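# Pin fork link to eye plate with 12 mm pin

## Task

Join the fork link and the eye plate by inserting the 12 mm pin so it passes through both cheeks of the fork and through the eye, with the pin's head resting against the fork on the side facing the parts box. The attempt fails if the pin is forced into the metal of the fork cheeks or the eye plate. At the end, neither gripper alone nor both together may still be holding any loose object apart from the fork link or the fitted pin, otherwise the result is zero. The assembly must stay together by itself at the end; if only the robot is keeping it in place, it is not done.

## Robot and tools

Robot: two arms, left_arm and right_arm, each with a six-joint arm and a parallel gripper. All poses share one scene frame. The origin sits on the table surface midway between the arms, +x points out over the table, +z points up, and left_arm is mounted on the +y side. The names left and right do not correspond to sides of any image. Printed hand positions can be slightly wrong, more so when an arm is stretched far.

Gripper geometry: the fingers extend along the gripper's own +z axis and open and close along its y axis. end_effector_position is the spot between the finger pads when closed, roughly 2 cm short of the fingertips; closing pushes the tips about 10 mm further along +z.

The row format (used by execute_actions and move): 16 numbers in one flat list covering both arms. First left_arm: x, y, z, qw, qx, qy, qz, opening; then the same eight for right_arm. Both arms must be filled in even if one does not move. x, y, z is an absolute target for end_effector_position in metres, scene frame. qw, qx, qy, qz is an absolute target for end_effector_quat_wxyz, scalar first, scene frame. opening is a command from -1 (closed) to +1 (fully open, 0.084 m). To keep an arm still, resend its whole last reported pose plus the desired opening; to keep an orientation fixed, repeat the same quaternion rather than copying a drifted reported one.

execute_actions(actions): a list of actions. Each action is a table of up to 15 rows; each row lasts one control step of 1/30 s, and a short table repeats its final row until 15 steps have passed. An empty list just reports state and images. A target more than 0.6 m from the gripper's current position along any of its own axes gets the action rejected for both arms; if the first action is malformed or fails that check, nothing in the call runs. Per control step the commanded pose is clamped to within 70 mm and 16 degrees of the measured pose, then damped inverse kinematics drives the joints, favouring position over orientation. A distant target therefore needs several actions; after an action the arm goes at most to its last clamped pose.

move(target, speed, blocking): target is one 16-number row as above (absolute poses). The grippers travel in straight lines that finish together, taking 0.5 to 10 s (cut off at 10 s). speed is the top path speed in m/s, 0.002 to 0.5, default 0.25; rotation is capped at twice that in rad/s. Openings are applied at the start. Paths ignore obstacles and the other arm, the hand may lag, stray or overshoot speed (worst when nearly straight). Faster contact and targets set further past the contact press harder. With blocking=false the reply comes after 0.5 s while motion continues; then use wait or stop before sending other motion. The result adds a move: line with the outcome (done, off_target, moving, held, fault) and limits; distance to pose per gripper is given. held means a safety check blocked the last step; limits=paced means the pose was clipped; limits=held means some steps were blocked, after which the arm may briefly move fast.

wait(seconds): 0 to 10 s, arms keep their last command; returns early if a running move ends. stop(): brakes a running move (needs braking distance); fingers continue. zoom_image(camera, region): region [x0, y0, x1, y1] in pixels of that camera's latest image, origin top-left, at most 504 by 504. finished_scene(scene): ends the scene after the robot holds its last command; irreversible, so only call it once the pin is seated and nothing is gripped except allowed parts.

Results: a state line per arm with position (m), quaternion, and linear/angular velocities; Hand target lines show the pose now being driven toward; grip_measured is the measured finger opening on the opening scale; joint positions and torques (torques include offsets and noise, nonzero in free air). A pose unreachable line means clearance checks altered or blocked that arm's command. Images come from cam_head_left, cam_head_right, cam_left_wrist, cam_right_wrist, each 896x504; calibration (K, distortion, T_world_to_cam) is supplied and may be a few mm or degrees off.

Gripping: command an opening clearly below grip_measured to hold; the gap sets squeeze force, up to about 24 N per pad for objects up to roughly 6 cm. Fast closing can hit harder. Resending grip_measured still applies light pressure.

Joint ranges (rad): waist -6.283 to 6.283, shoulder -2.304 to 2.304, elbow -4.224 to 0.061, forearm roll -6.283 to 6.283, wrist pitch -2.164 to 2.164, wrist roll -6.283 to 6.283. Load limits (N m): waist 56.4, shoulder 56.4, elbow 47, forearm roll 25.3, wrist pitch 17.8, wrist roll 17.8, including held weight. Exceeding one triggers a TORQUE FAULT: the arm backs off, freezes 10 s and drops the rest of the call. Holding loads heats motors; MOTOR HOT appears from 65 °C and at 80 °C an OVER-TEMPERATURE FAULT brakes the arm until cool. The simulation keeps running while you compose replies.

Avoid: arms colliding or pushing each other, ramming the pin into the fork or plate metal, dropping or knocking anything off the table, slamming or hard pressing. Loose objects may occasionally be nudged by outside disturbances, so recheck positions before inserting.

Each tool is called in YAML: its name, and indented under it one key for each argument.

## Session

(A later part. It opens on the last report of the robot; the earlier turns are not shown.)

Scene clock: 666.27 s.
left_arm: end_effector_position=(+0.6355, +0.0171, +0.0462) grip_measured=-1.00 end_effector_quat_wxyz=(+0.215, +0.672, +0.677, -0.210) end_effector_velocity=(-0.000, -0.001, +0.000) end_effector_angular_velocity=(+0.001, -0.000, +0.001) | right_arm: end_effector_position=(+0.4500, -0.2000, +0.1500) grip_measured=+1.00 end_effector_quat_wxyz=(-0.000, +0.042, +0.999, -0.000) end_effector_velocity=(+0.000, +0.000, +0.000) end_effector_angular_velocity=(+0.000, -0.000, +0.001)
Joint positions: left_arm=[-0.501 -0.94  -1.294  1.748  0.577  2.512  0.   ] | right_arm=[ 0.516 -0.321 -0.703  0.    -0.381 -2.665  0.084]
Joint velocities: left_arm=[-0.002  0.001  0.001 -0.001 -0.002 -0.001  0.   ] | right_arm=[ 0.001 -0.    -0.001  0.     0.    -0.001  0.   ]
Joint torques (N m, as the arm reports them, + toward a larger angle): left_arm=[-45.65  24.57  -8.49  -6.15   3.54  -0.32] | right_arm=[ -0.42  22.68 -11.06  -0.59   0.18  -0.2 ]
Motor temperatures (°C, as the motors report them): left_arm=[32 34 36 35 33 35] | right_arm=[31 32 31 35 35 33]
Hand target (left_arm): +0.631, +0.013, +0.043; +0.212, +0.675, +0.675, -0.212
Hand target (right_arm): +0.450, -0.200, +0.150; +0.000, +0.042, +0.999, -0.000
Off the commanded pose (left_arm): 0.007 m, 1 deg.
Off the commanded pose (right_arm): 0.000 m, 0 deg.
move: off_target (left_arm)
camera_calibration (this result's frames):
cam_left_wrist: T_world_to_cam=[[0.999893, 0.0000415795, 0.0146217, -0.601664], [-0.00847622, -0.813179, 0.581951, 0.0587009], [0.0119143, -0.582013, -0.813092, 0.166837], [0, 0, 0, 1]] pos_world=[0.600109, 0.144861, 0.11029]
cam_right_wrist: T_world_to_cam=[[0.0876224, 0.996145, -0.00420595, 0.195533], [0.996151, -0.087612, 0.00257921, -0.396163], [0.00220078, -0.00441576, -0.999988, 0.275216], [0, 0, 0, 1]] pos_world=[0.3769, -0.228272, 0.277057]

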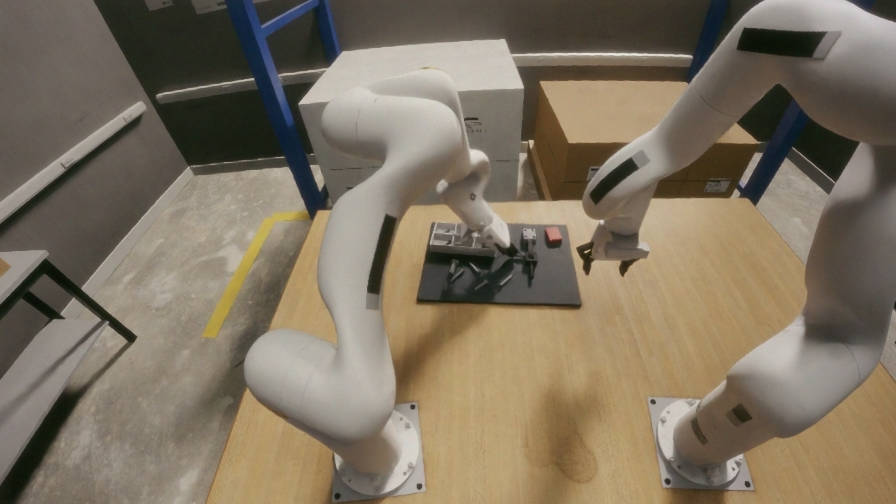

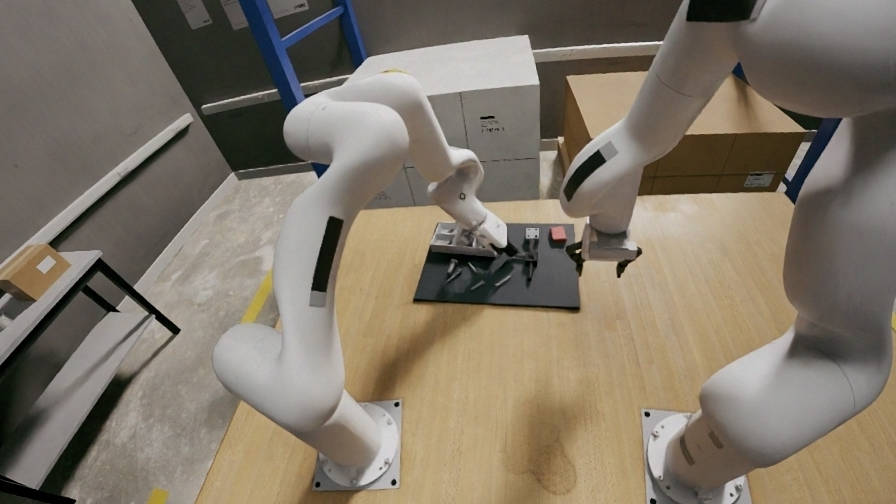

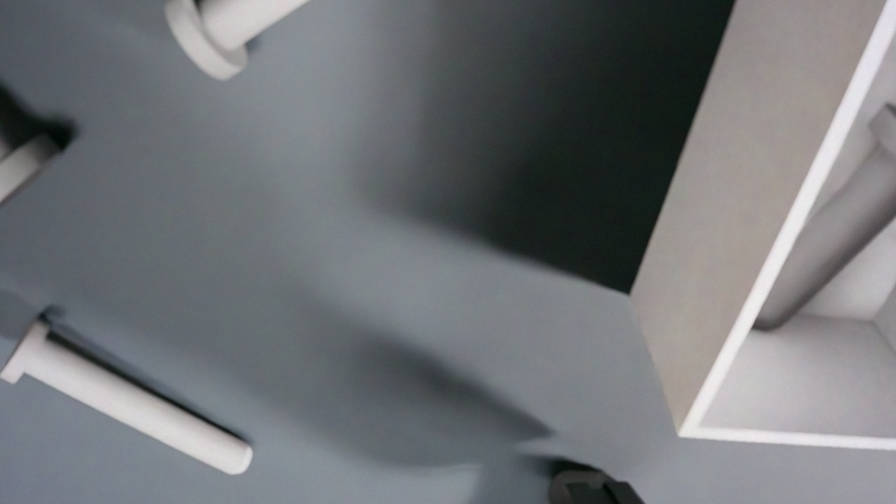

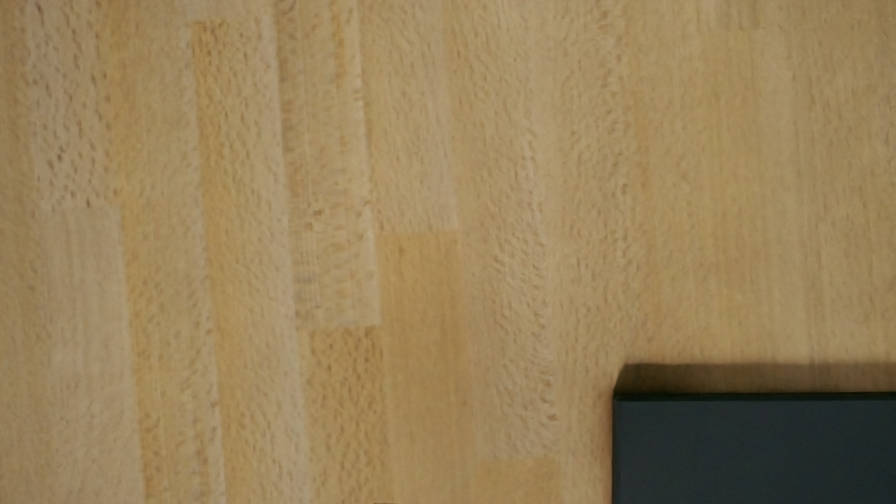

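move:
  target: [0.631,0.04,0.045,0.212,0.675,0.675,-0.212,-1,0.45,-0.2,0.15,0,0.042,0.999,0,1]
  speed: 0.03

move:
  target: [0.62,0.2,0.15,0.212,0.675,0.675,-0.212,-1,0.63,0.0,0.10,0,0.737,0.676,0,0.2]

move:
  target: [0.62,0.2,0.15,0.212,0.675,0.675,-0.212,-1,0.63,0.0,0.035,0,0.737,0.676,0,0.2]
  speed: 0.04

move:
  target: [0.62,0.2,0.15,0.212,0.675,0.675,-0.212,-1,0.63,0.0,0.035,0,0.737,0.676,0,-1]

move:
  target: [0.62,0.2,0.15,0.212,0.675,0.675,-0.212,-1,0.627,0.02,0.036,0,0.737,0.676,0,-1]
  speed: 0.01

move:
  target: [0.62,0.2,0.15,0.212,0.675,0.675,-0.212,-1,0.55,-0.05,0.15,0,0.737,0.676,0,-1]
  speed: 0.1

move:
  target: [0.635,0.13,0.07,0,0,0.793,-0.609,-1,0.55,-0.15,0.15,0,0.737,0.676,0,-1]
  speed: 0.1

Scene clock: 670.10 s.
left_arm: end_effector_position=(+0.6309, +0.0398, +0.0450) grip_measured=-1.00 end_effector_quat_wxyz=(+0.212, +0.675, +0.675, -0.212) end_effector_velocity=(-0.000, +0.002, -0.000) end_effector_angular_velocity=(-0.000, +0.000, -0.000) | right_arm: end_effector_position=(+0.4500, -0.2000, +0.1500) grip_measured=+1.00 end_effector_quat_wxyz=(-0.000, +0.042, +0.999, +0.000) end_effector_velocity=(+0.000, -0.000, +0.000) end_effector_angular_velocity=(-0.000, -0.000, +0.001)
Joint positions: left_arm=[-0.467 -0.926 -1.262  1.765  0.589  2.54   0.   ] | right_arm=[ 0.516 -0.321 -0.703  0.    -0.381 -2.665  0.084]
Joint velocities: left_arm=[0.003 0.001 0.002 0.001 0.001 0.002 0.   ] | right_arm=[-0.001 -0.    -0.001 -0.001 -0.    -0.001 -0.   ]
Joint torques (N m, as the arm reports them, + toward a larger angle): left_arm=[ 6.12 68.86 -8.6  -1.58  0.82 -0.27] | right_arm=[  3.68  25.53 -11.48  -2.38   0.45  -0.08]
Motor temperatures (°C, as the motors report them): left_arm=[32 34 36 35 33 35] | right_arm=[31 32 31 35 35 33]
Hand target (left_arm): +0.631, +0.040, +0.045; +0.212, +0.675, +0.675, -0.212
Hand target (right_arm): +0.450, -0.200, +0.150; -0.000, +0.042, +0.999, +0.000
Off the commanded pose (left_arm): 0.000 m, 0 deg.
Off the commanded pose (right_arm): 0.000 m, 0 deg.
move: done
camera_calibration (this result's frames):
cam_left_wrist: T_world_to_cam=[[0.999921, -0.00801438, 0.00968932, -0.596585], [-0.012151, -0.814104, 0.580591, 0.0803079], [0.00323504, -0.580663, -0.814137, 0.184556], [0, 0, 0, 1]] pos_world=[0.596917, 0.167763, 0.109409]
cam_right_wrist: T_world_to_cam=[[0.087622, 0.996145, -0.00420588, 0.195533], [0.996151, -0.0876117, 0.00257937, -0.396163], [0.00220095, -0.00441571, -0.999988, 0.275216], [0, 0, 0, 1]] pos_world=[0.3769, -0.228272, 0.277057]

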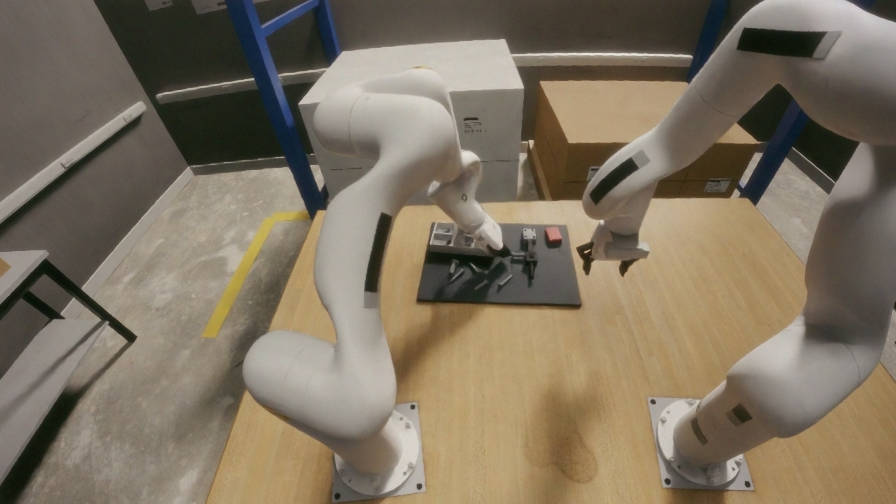

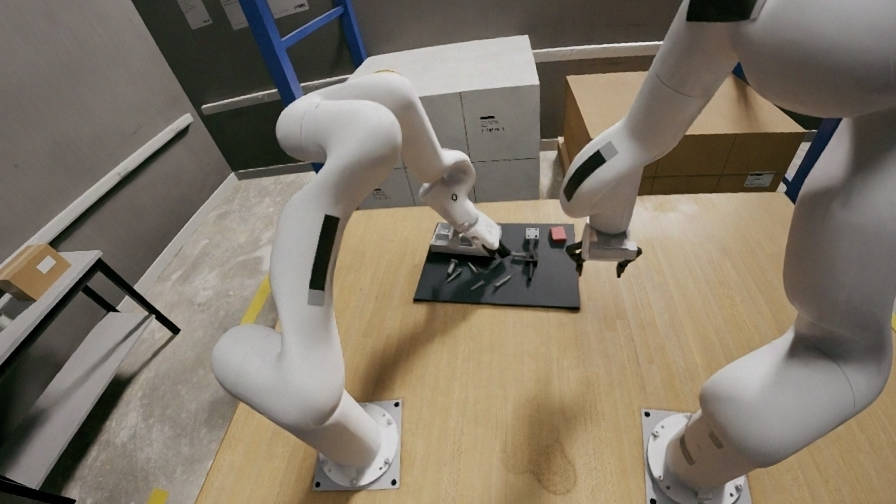

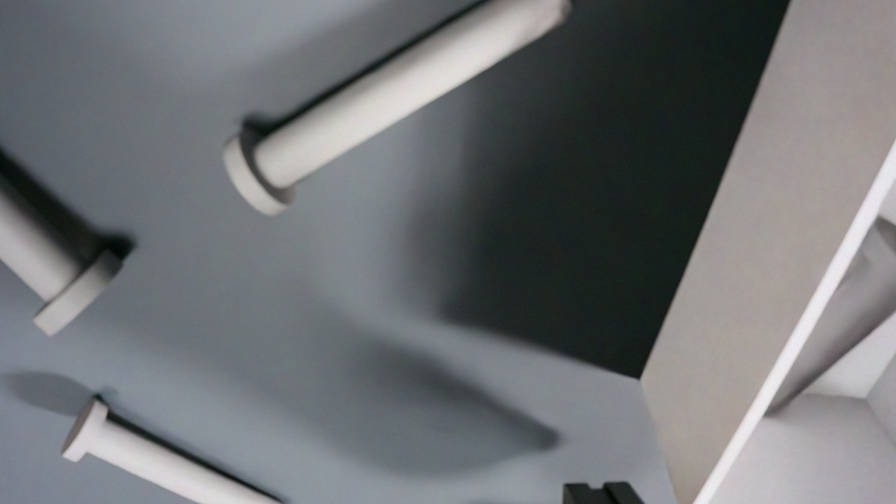

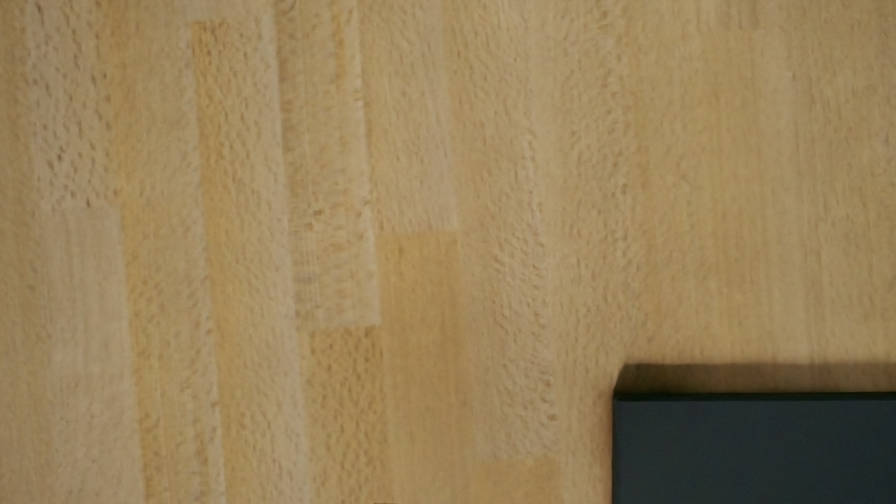

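Scene clock: 673.77 s.
left_arm: end_effector_position=(+0.6194, +0.1998, +0.1498) grip_measured=-1.00 end_effector_quat_wxyz=(+0.212, +0.675, +0.675, -0.212) end_effector_velocity=(+0.001, +0.001, +0.001) end_effector_angular_velocity=(-0.000, -0.002, +0.003) | right_arm: end_effector_position=(+0.6300, -0.0003, +0.0991) grip_measured=+0.19 end_effector_quat_wxyz=(-0.000, +0.737, +0.676, +0.000) end_effector_velocity=(+0.001, +0.001, -0.000) end_effector_angular_velocity=(-0.004, +0.001, -0.008)
Joint positions: left_arm=[-0.195 -0.658 -1.095  2.093  0.72   2.445  0.   ] | right_arm=[ 0.688 -0.902 -1.514  0.    -0.613 -0.92   0.052]
Joint velocities: left_arm=[ 0.002  0.003  0.    -0.001 -0.    -0.001  0.   ] | right_arm=[ 0.002 -0.005 -0.007 -0.005 -0.005  0.014  0.   ]
Joint torques (N m, as the arm reports them, + toward a larger angle): left_arm=[ 6.18 60.87 -9.28 -1.31  0.82 -0.13] | right_arm=[  0.73  43.64 -13.78  -1.03   0.36  -0.31]
Motor temperatures (°C, as the motors report them): left_arm=[32 34 36 35 33 35] | right_arm=[31 32 31 35 35 33]
Hand target (left_arm): +0.619, +0.200, +0.150; +0.212, +0.675, +0.675, -0.212
Hand target (right_arm): +0.630, -0.000, +0.099; +0.000, +0.737, +0.676, -0.000
Off the commanded pose (left_arm): 0.001 m, 0 deg.
Off the commanded pose (right_arm): 0.001 m, 0 deg.
move: done
camera_calibration (this result's frames):
cam_left_wrist: T_world_to_cam=[[0.999918, -0.00813273, 0.00985001, -0.58475], [-0.0123414, -0.813979, 0.580763, 0.149596], [0.00329452, -0.580837, -0.814013, 0.362784], [0, 0, 0, 1]] pos_world=[0.585353, 0.327731, 0.21419]
cam_right_wrist: T_world_to_cam=[[0.996021, -0.0890126, -0.00428762, -0.591948], [-0.0890031, -0.996029, 0.0023587, 0.125538], [-0.00448055, -0.0019677, -0.999988, 0.229041], [0, 0, 0, 1]] pos_world=[0.601792, 0.0727992, 0.226204]

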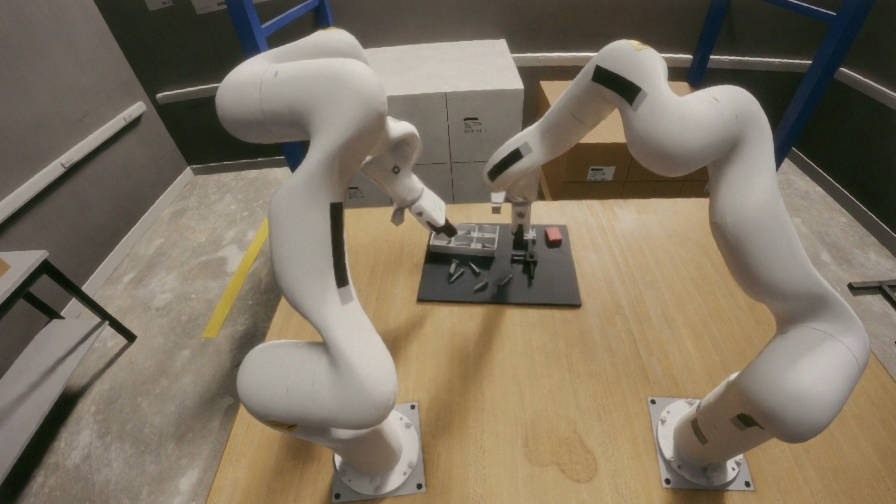

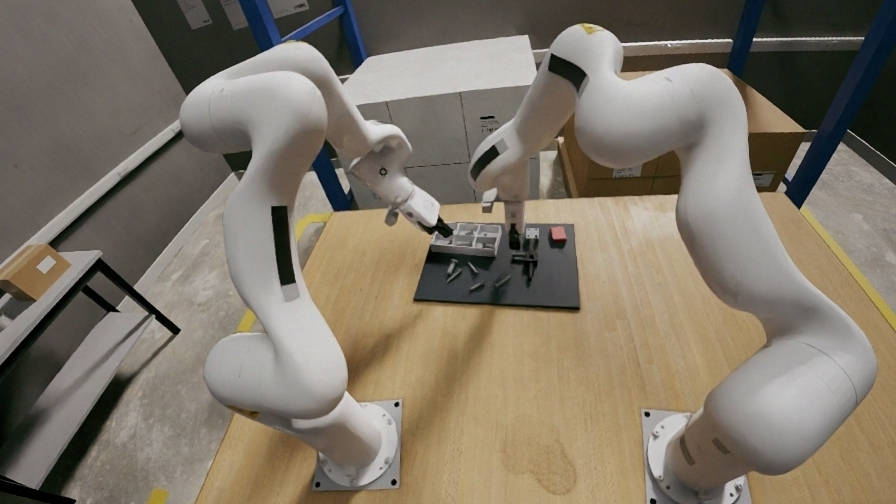

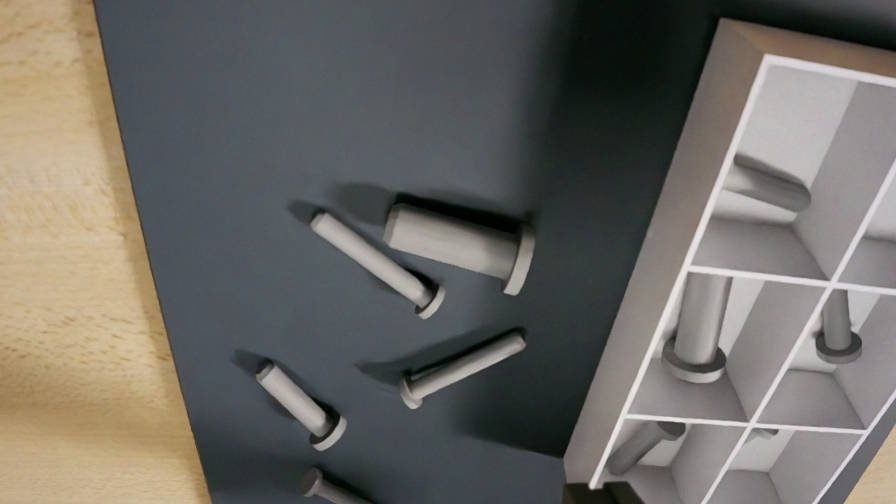

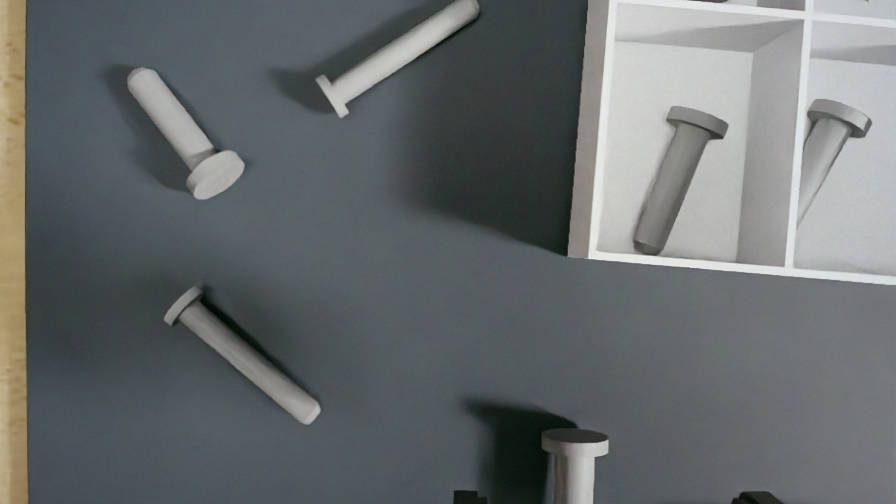

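Scene clock: 675.73 s.
left_arm: end_effector_position=(+0.6200, +0.2000, +0.1500) grip_measured=-1.00 end_effector_quat_wxyz=(+0.212, +0.675, +0.675, -0.212) end_effector_velocity=(+0.000, +0.000, +0.000) end_effector_angular_velocity=(-0.001, +0.000, +0.001) | right_arm: end_effector_position=(+0.6298, -0.0001, +0.0353) grip_measured=+0.19 end_effector_quat_wxyz=(+0.000, +0.737, +0.676, +0.000) end_effector_velocity=(+0.000, +0.000, -0.001) end_effector_angular_velocity=(+0.000, -0.001, +0.000)
Joint positions: left_arm=[-0.195 -0.658 -1.097  2.095  0.721  2.443  0.   ] | right_arm=[ 0.689 -1.007 -1.534 -0.    -0.527 -0.918  0.052]
Joint velocities: left_arm=[ 0.001  0.001 -0.    -0.001  0.001 -0.     0.   ] | right_arm=[ 0.    -0.002 -0.001 -0.     0.002 -0.    -0.   ]
Joint torques (N m, as the arm reports them, + toward a larger angle): left_arm=[ 7.   60.02 -9.7  -1.49  0.87 -0.22] | right_arm=[ -0.8   44.61 -13.93  -1.26   0.55  -0.41]
Motor temperatures (°C, as the motors report them): left_arm=[32 34 36 35 33 35] | right_arm=[31 32 31 35 35 33]
Hand target (left_arm): +0.620, +0.200, +0.150; +0.212, +0.675, +0.675, -0.212
Hand target (right_arm): +0.630, -0.000, +0.035; +0.000, +0.737, +0.676, -0.000
Off the commanded pose (left_arm): 0.000 m, 0 deg.
Off the commanded pose (right_arm): 0.000 m, 0 deg.
move: done
camera_calibration (this result's frames):
cam_left_wrist: T_world_to_cam=[[0.999921, -0.00801925, 0.00968768, -0.585392], [-0.0121543, -0.814057, 0.580657, 0.149588], [0.00322989, -0.580729, -0.81409, 0.363145], [0, 0, 0, 1]] pos_world=[0.585991, 0.327967, 0.214445]
cam_right_wrist: T_world_to_cam=[[0.995939, -0.0899367, -0.00401438, -0.592054], [-0.0899268, -0.995945, 0.00256905, 0.126432], [-0.00422915, -0.00219761, -0.999989, 0.165016], [0, 0, 0, 1]] pos_world=[0.601717, 0.0730348, 0.162313]

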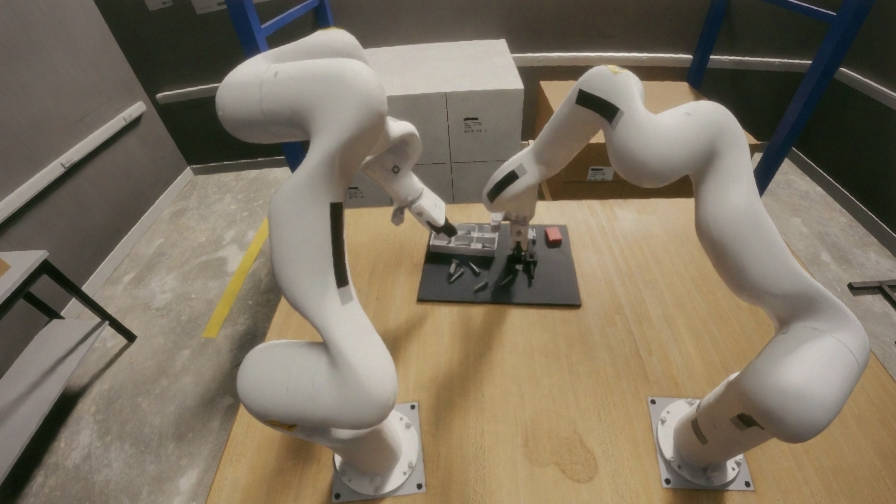

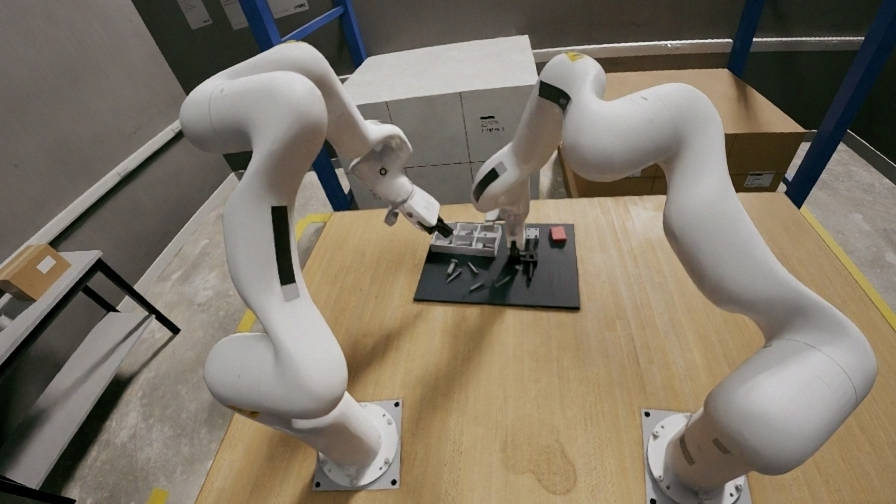

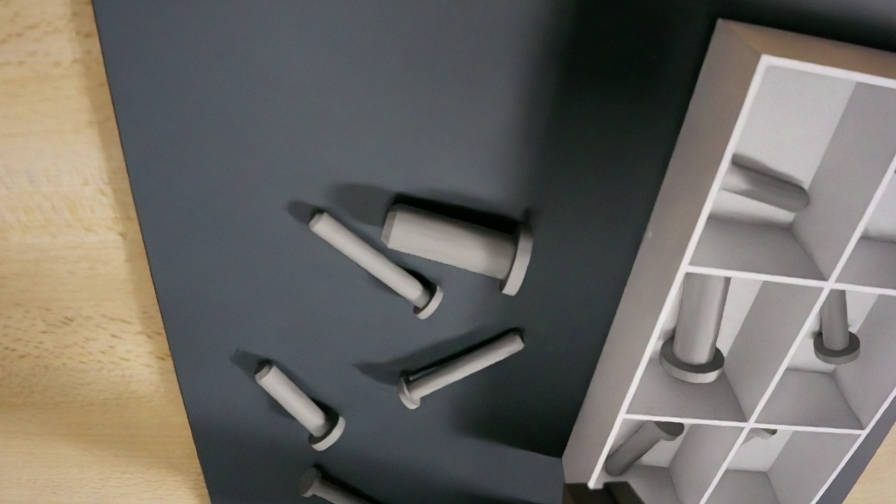

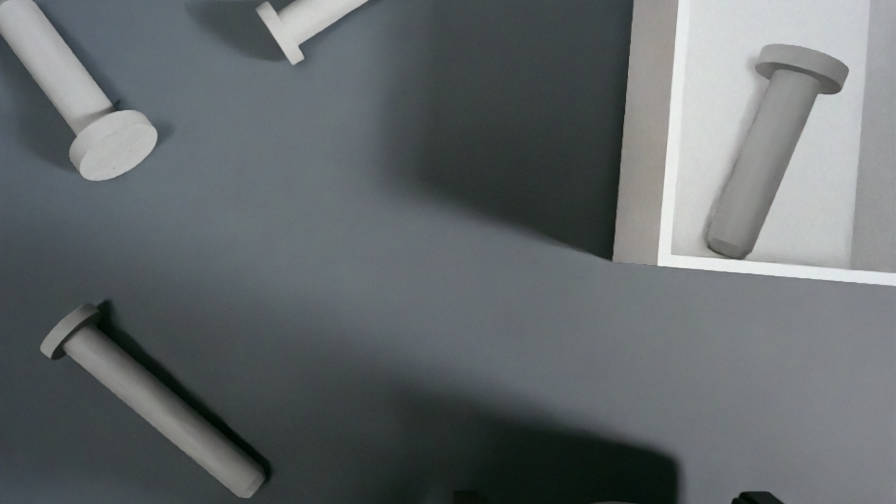

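Scene clock: 676.43 s.
left_arm: end_effector_position=(+0.6200, +0.2000, +0.1500) grip_measured=-1.00 end_effector_quat_wxyz=(+0.212, +0.675, +0.675, -0.212) end_effector_velocity=(+0.000, -0.000, +0.000) end_effector_angular_velocity=(-0.001, -0.000, +0.002) | right_arm: end_effector_position=(+0.6300, -0.0000, +0.0350) grip_measured=-0.58 end_effector_quat_wxyz=(+0.000, +0.737, +0.676, +0.000) end_effector_velocity=(+0.001, -0.001, +0.000) end_effector_angular_velocity=(-0.000, -0.001, -0.001)
Joint positions: left_arm=[-0.195 -0.658 -1.097  2.095  0.721  2.443  0.   ] | right_arm=[ 0.689 -1.008 -1.535 -0.    -0.527 -0.919  0.019]
Joint velocities: left_arm=[ 0.     0.    -0.    -0.002  0.     0.     0.   ] | right_arm=[-0.001  0.001  0.    -0.001  0.     0.     0.   ]
Joint torques (N m, as the arm reports them, + toward a larger angle): left_arm=[ 6.89 60.09 -9.99 -1.85  0.83 -0.25] | right_arm=[  0.37  41.77 -11.97  -0.7    0.3   -0.44]
Motor temperatures (°C, as the motors report them): left_arm=[32 34 36 35 33 35] | right_arm=[31 32 31 35 35 33]
Hand target (left_arm): +0.620, +0.200, +0.150; +0.212, +0.675, +0.675, -0.212
Hand target (right_arm): +0.630, -0.000, +0.035; +0.000, +0.737, +0.676, -0.000
Off the commanded pose (left_arm): 0.000 m, 0 deg.
Off the commanded pose (right_arm): 0.000 m, 0 deg.
move: done
camera_calibration (this result's frames):
cam_left_wrist: T_world_to_cam=[[0.999921, -0.00801848, 0.00968665, -0.585395], [-0.0121531, -0.814059, 0.580655, 0.149588], [0.00322954, -0.580726, -0.814092, 0.363144], [0, 0, 0, 1]] pos_world=[0.585993, 0.327967, 0.214445]
cam_right_wrist: T_world_to_cam=[[0.995941, -0.089914, -0.00417966, -0.592234], [-0.0899037, -0.995947, 0.00258734, 0.126527], [-0.00439535, -0.00220107, -0.999988, 0.164905], [0, 0, 0, 1]] pos_world=[0.60193, 0.0731272, 0.1621]

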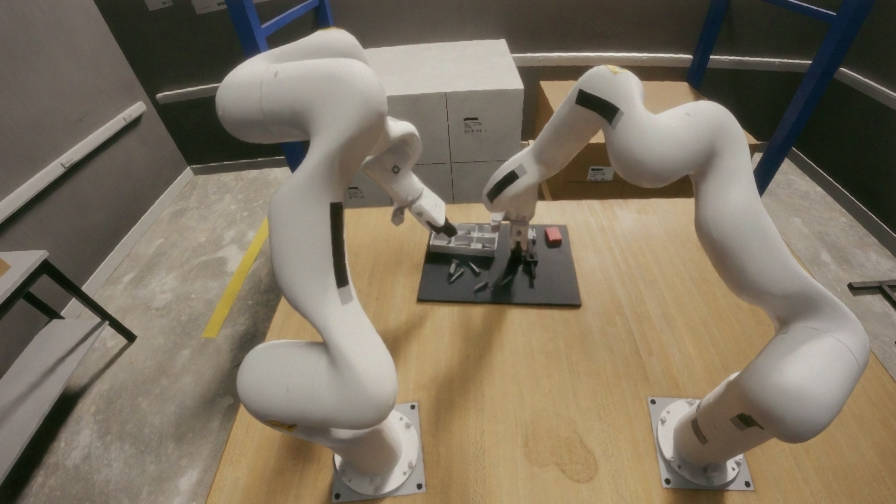

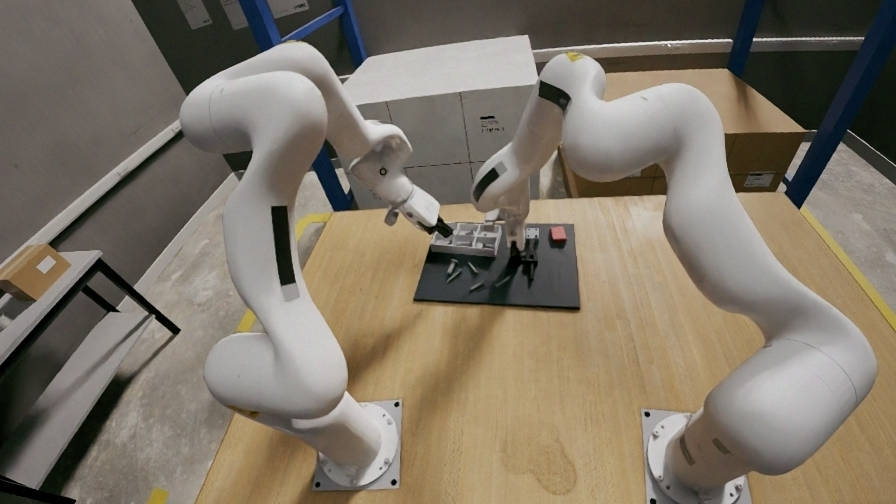

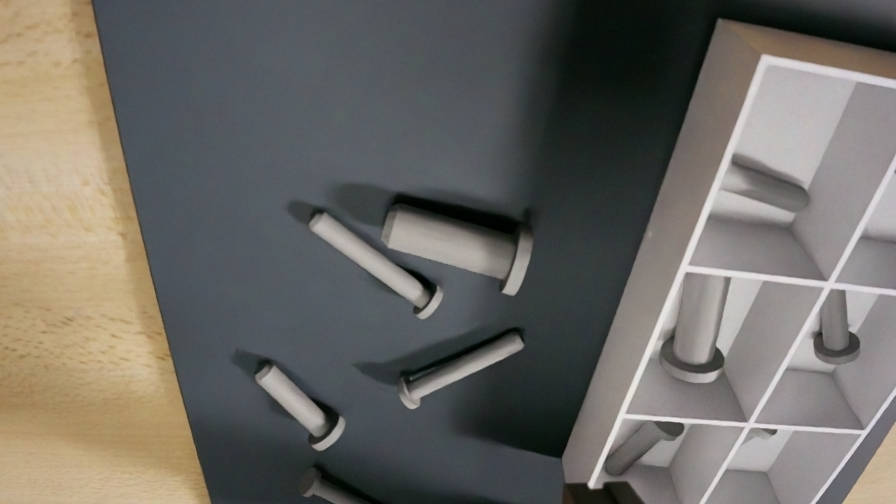

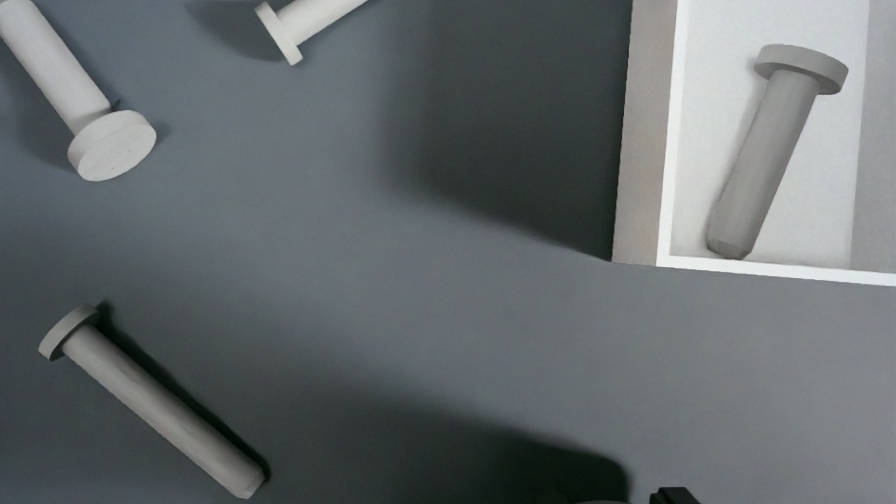

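Scene clock: 678.67 s.
left_arm: end_effector_position=(+0.6200, +0.2000, +0.1500) grip_measured=-1.00 end_effector_quat_wxyz=(+0.212, +0.675, +0.675, -0.212) end_effector_velocity=(+0.000, +0.000, -0.000) end_effector_angular_velocity=(+0.000, -0.000, +0.001) | right_arm: end_effector_position=(+0.6283, +0.0190, +0.0363) grip_measured=-0.58 end_effector_quat_wxyz=(+0.000, +0.738, +0.675, +0.001) end_effector_velocity=(-0.001, -0.001, -0.001) end_effector_angular_velocity=(-0.004, +0.004, -0.004)
Joint positions: left_arm=[-0.195 -0.658 -1.097  2.095  0.721  2.443  0.   ] | right_arm=[ 0.714 -1.023 -1.569 -0.    -0.544 -0.892  0.019]
Joint velocities: left_arm=[ 0.001 -0.    -0.    -0.    -0.001  0.     0.   ] | right_arm=[-0.001 -0.002 -0.001 -0.001 -0.005  0.005  0.   ]
Joint torques (N m, as the arm reports them, + toward a larger angle): left_arm=[ 6.42 59.62 -9.55 -1.45  0.81 -0.33] | right_arm=[ 20.35  41.7  -10.51   3.59  -1.5    0.13]
Motor temperatures (°C, as the motors report them): left_arm=[32 34 36 35 33 35] | right_arm=[31 32 31 35 35 33]
Hand target (left_arm): +0.620, +0.200, +0.150; +0.212, +0.675, +0.675, -0.212
Hand target (right_arm): +0.627, +0.020, +0.036; +0.000, +0.737, +0.676, -0.000
Off the commanded pose (left_arm): 0.000 m, 0 deg.
Off the commanded pose (right_arm): 0.002 m, 0 deg.
move: done
camera_calibration (this result's frames):
cam_left_wrist: T_world_to_cam=[[0.999921, -0.0080185, 0.00968654, -0.585395], [-0.012153, -0.814059, 0.580655, 0.149588], [0.00322944, -0.580726, -0.814092, 0.363144], [0, 0, 0, 1]] pos_world=[0.585993, 0.327967, 0.214444]
cam_right_wrist: T_world_to_cam=[[0.995801, -0.0915083, -0.00275461, -0.58875], [-0.091504, -0.995803, 0.00162844, 0.146358], [-0.00289206, -0.00136954, -0.999995, 0.165209], [0, 0, 0, 1]] pos_world=[0.600148, 0.0920944, 0.163348]

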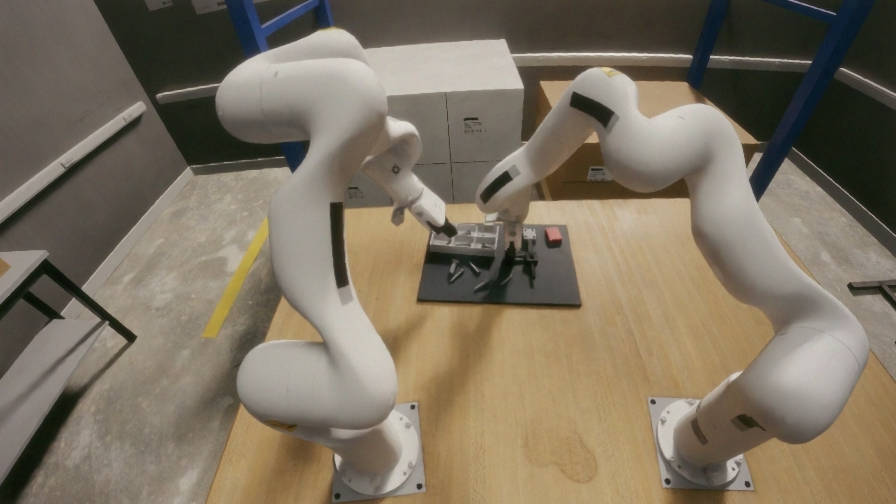

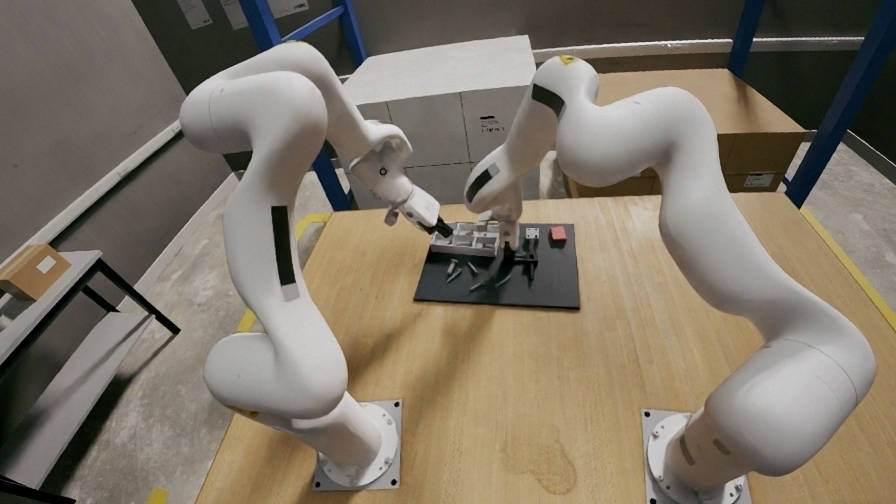

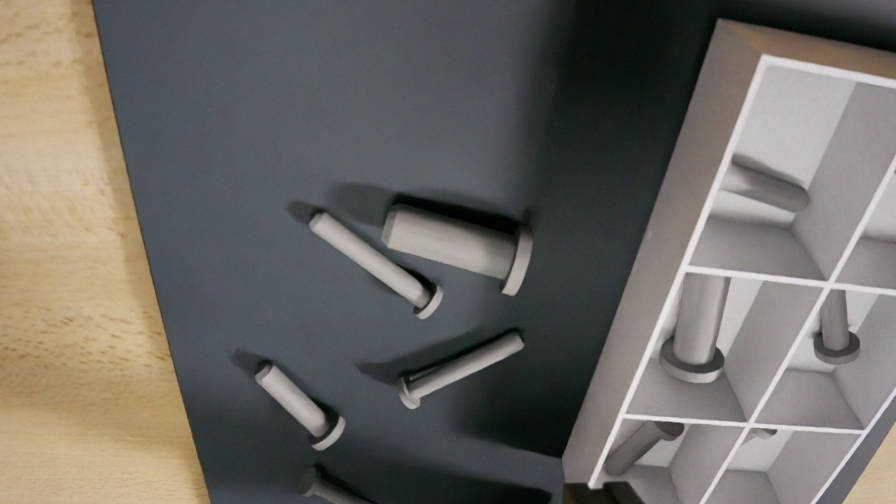

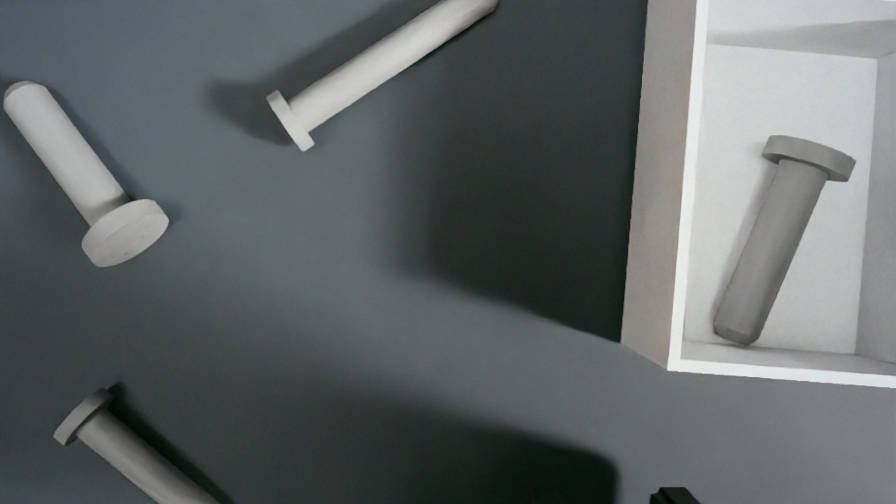

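Scene clock: 680.67 s.
left_arm: end_effector_position=(+0.6200, +0.2000, +0.1500) grip_measured=-1.00 end_effector_quat_wxyz=(+0.212, +0.675, +0.675, -0.212) end_effector_velocity=(-0.000, -0.000, -0.000) end_effector_angular_velocity=(-0.000, +0.001, -0.000) | right_arm: end_effector_position=(+0.5503, -0.0497, +0.1501) grip_measured=-1.00 end_effector_quat_wxyz=(-0.000, +0.737, +0.676, -0.000) end_effector_velocity=(-0.001, -0.001, +0.002) end_effector_angular_velocity=(+0.000, -0.001, +0.001)
Joint positions: left_arm=[-0.195 -0.658 -1.097  2.095  0.721  2.443  0.   ] | right_arm=[ 0.69  -0.629 -1.179  0.    -0.55  -0.918  0.   ]
Joint velocities: left_arm=[-0.001 -0.     0.    -0.001  0.     0.     0.   ] | right_arm=[ 0.     0.006  0.004 -0.    -0.001  0.     0.   ]
Joint torques (N m, as the arm reports them, + toward a larger angle): left_arm=[ 6.39 60.44 -9.74 -1.69  0.84 -0.21] | right_arm=[ -2.16  39.38 -14.56  -1.43   0.35  -0.33]
Motor temperatures (°C, as the motors report them): left_arm=[32 34 36 35 33 35] | right_arm=[31 32 31 35 35 33]
Hand target (left_arm): +0.620, +0.200, +0.150; +0.212, +0.675, +0.675, -0.212
Hand target (right_arm): +0.550, -0.050, +0.150; -0.000, +0.737, +0.676, +0.000
Off the commanded pose (left_arm): 0.000 m, 0 deg.
Off the commanded pose (right_arm): 0.000 m, 0 deg.
move: done
camera_calibration (this result's frames):
cam_left_wrist: T_world_to_cam=[[0.999921, -0.00801835, 0.00968663, -0.585395], [-0.012153, -0.814059, 0.580655, 0.149588], [0.0032296, -0.580727, -0.814092, 0.363144], [0, 0, 0, 1]] pos_world=[0.585993, 0.327967, 0.214445]
cam_right_wrist: T_world_to_cam=[[0.995945, -0.089856, -0.00437831, -0.516806], [-0.0898451, -0.995952, 0.00264367, 0.0695867], [-0.00459814, -0.00223958, -0.999987, 0.279587], [0, 0, 0, 1]] pos_world=[0.522248, 0.023493, 0.277136]

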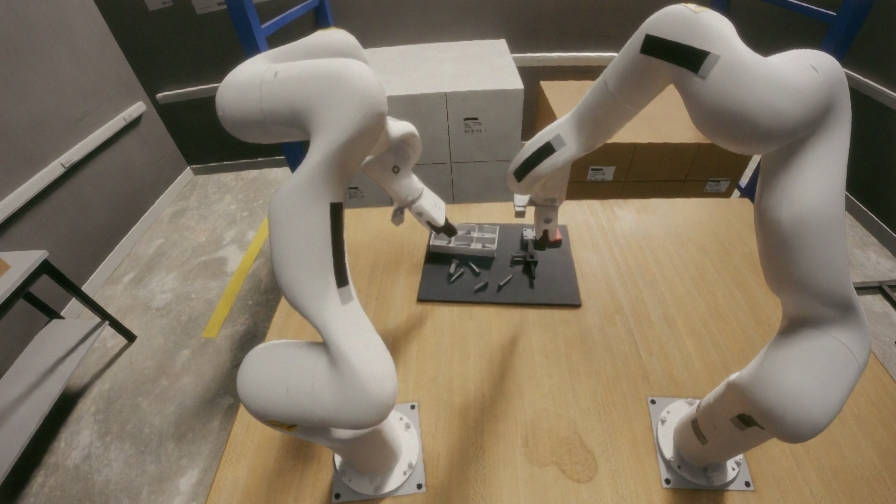

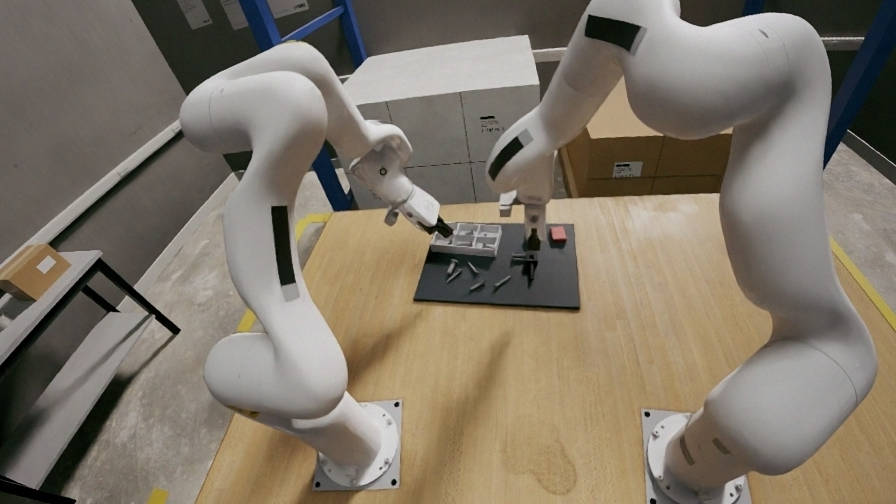

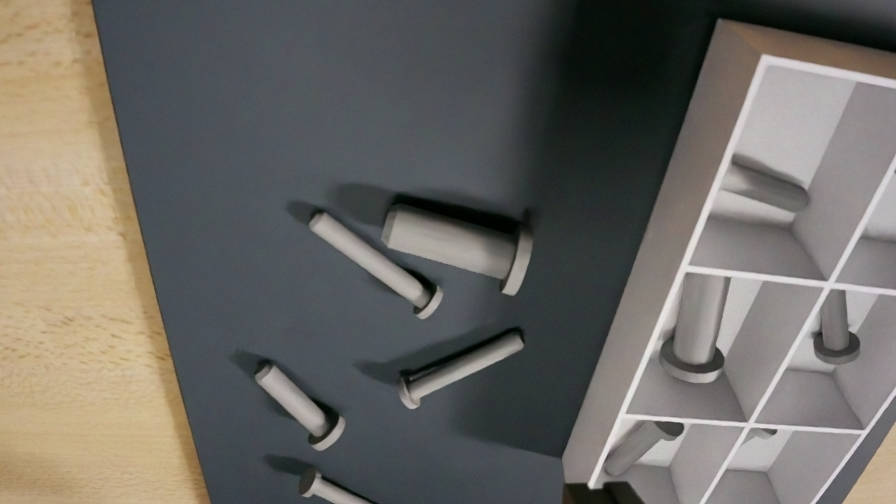

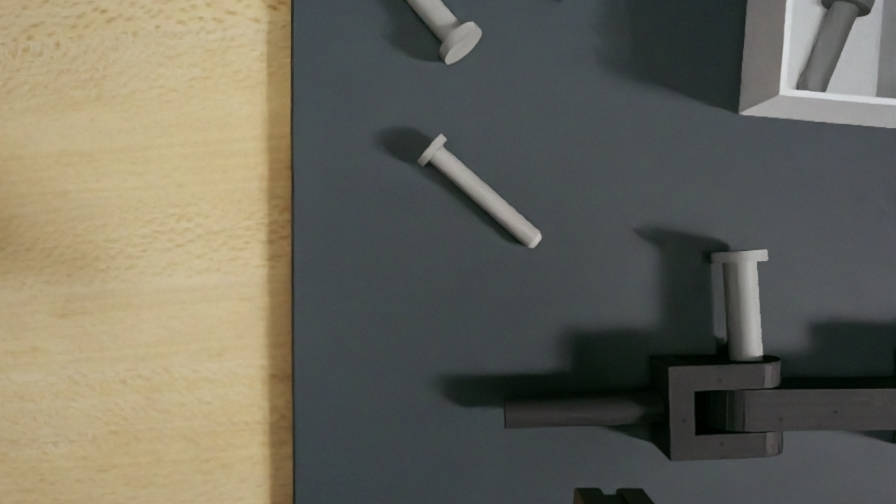

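Scene clock: 689.47 s.
left_arm: end_effector_position=(+0.6380, +0.1296, +0.0776) grip_measured=-1.00 end_effector_quat_wxyz=(+0.002, +0.004, +0.790, -0.613) end_effector_velocity=(+0.000, +0.000, -0.000) end_effector_angular_velocity=(-0.002, +0.007, +0.005) | right_arm: end_effector_position=(+0.5499, -0.1498, +0.1502) grip_measured=-1.00 end_effector_quat_wxyz=(-0.000, +0.737, +0.676, +0.000) end_effector_velocity=(+0.000, +0.002, +0.001) end_effector_angular_velocity=(+0.001, -0.003, +0.006)
Joint positions: left_arm=[-0.147 -1.126 -1.3    1.628  1.327  1.401  0.   ] | right_arm=[ 0.531 -0.536 -1.028  0.001 -0.492 -1.077  0.   ]
Joint velocities: left_arm=[ 0.    -0.001  0.001 -0.004  0.002 -0.005  0.   ] | right_arm=[ 0.003  0.001 -0.001 -0.001  0.    -0.002  0.   ]
Joint torques (N m, as the arm reports them, + toward a larger angle): left_arm=[-9.86 13.63  5.42  1.   -4.57 -1.78] | right_arm=[ -3.31  33.06 -12.66  -1.17   0.18  -0.08]
Motor temperatures (°C, as the motors report them): left_arm=[32 34 36 35 33 35] | right_arm=[31 32 31 35 35 33]
Hand target (left_arm): +0.636, +0.130, +0.070; -0.001, +0.000, +0.793, -0.609
Hand target (right_arm): +0.550, -0.150, +0.150; -0.000, +0.737, +0.676, +0.000
Off the commanded pose (left_arm): 0.008 m, 1 deg.
Off the commanded pose (right_arm): 0.000 m, 0 deg.
move: off_target (left_arm)
camera_calibration (this result's frames):
cam_left_wrist: T_world_to_cam=[[0.0218841, 0.250613, -0.96784, 0.0630879], [0.999714, 0.00384773, 0.0236011, -0.573807], [0.00963873, -0.96808, -0.250457, 0.265677], [0, 0, 0, 1]] pos_world=[0.569702, 0.243594, 0.141142]
cam_right_wrist: T_world_to_cam=[[0.995942, -0.0898996, -0.00426823, -0.525394], [-0.0898906, -0.995949, 0.00225813, -0.0301076], [-0.00445395, -0.00186529, -0.999988, 0.279442], [0, 0, 0, 1]] pos_world=[0.5218, -0.0766971, 0.277264]

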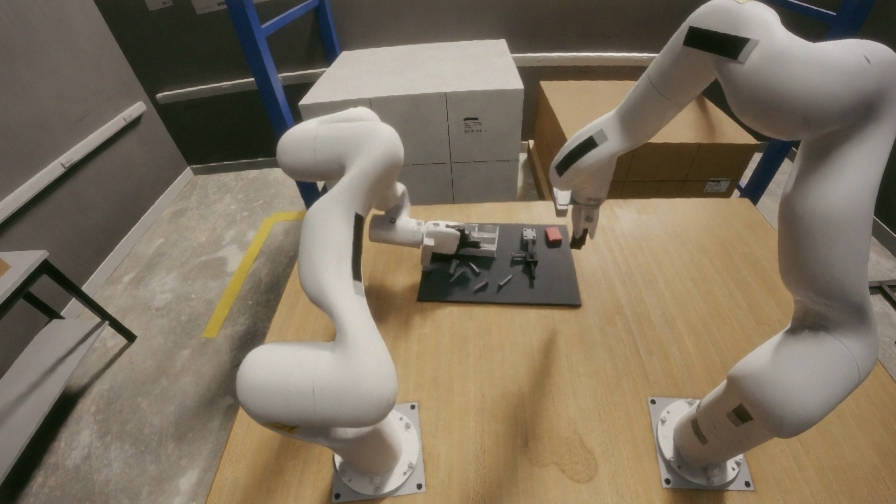

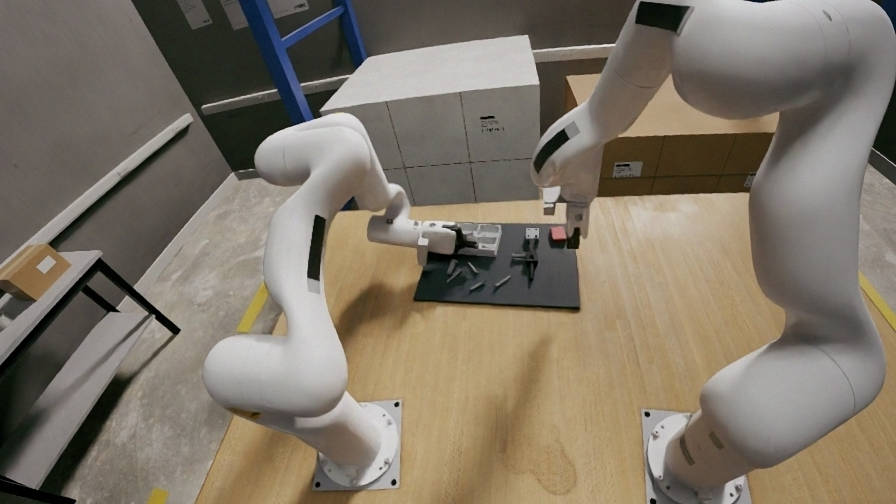

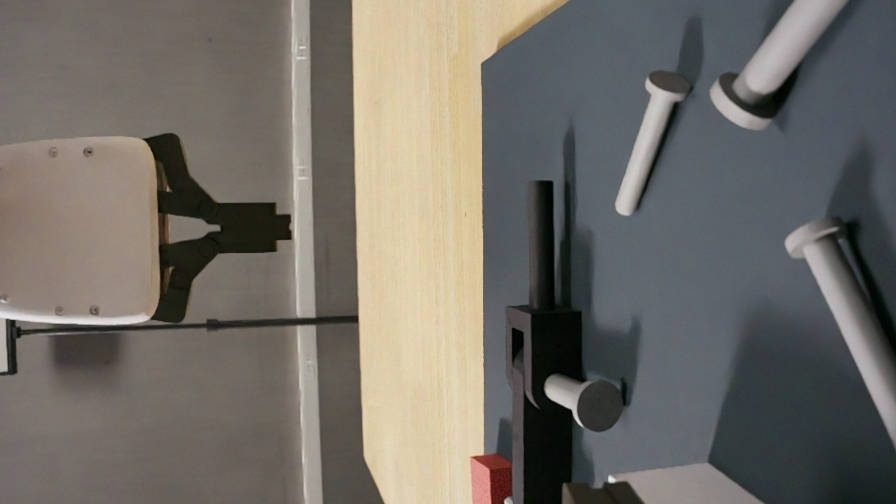

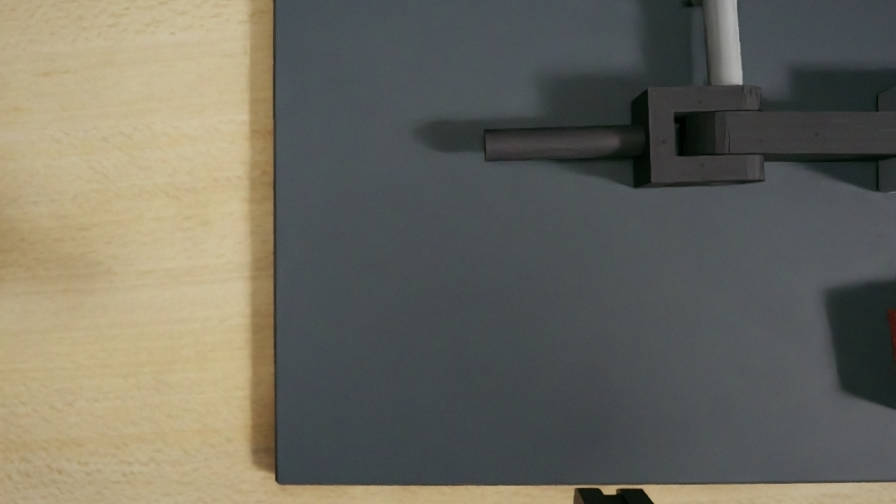

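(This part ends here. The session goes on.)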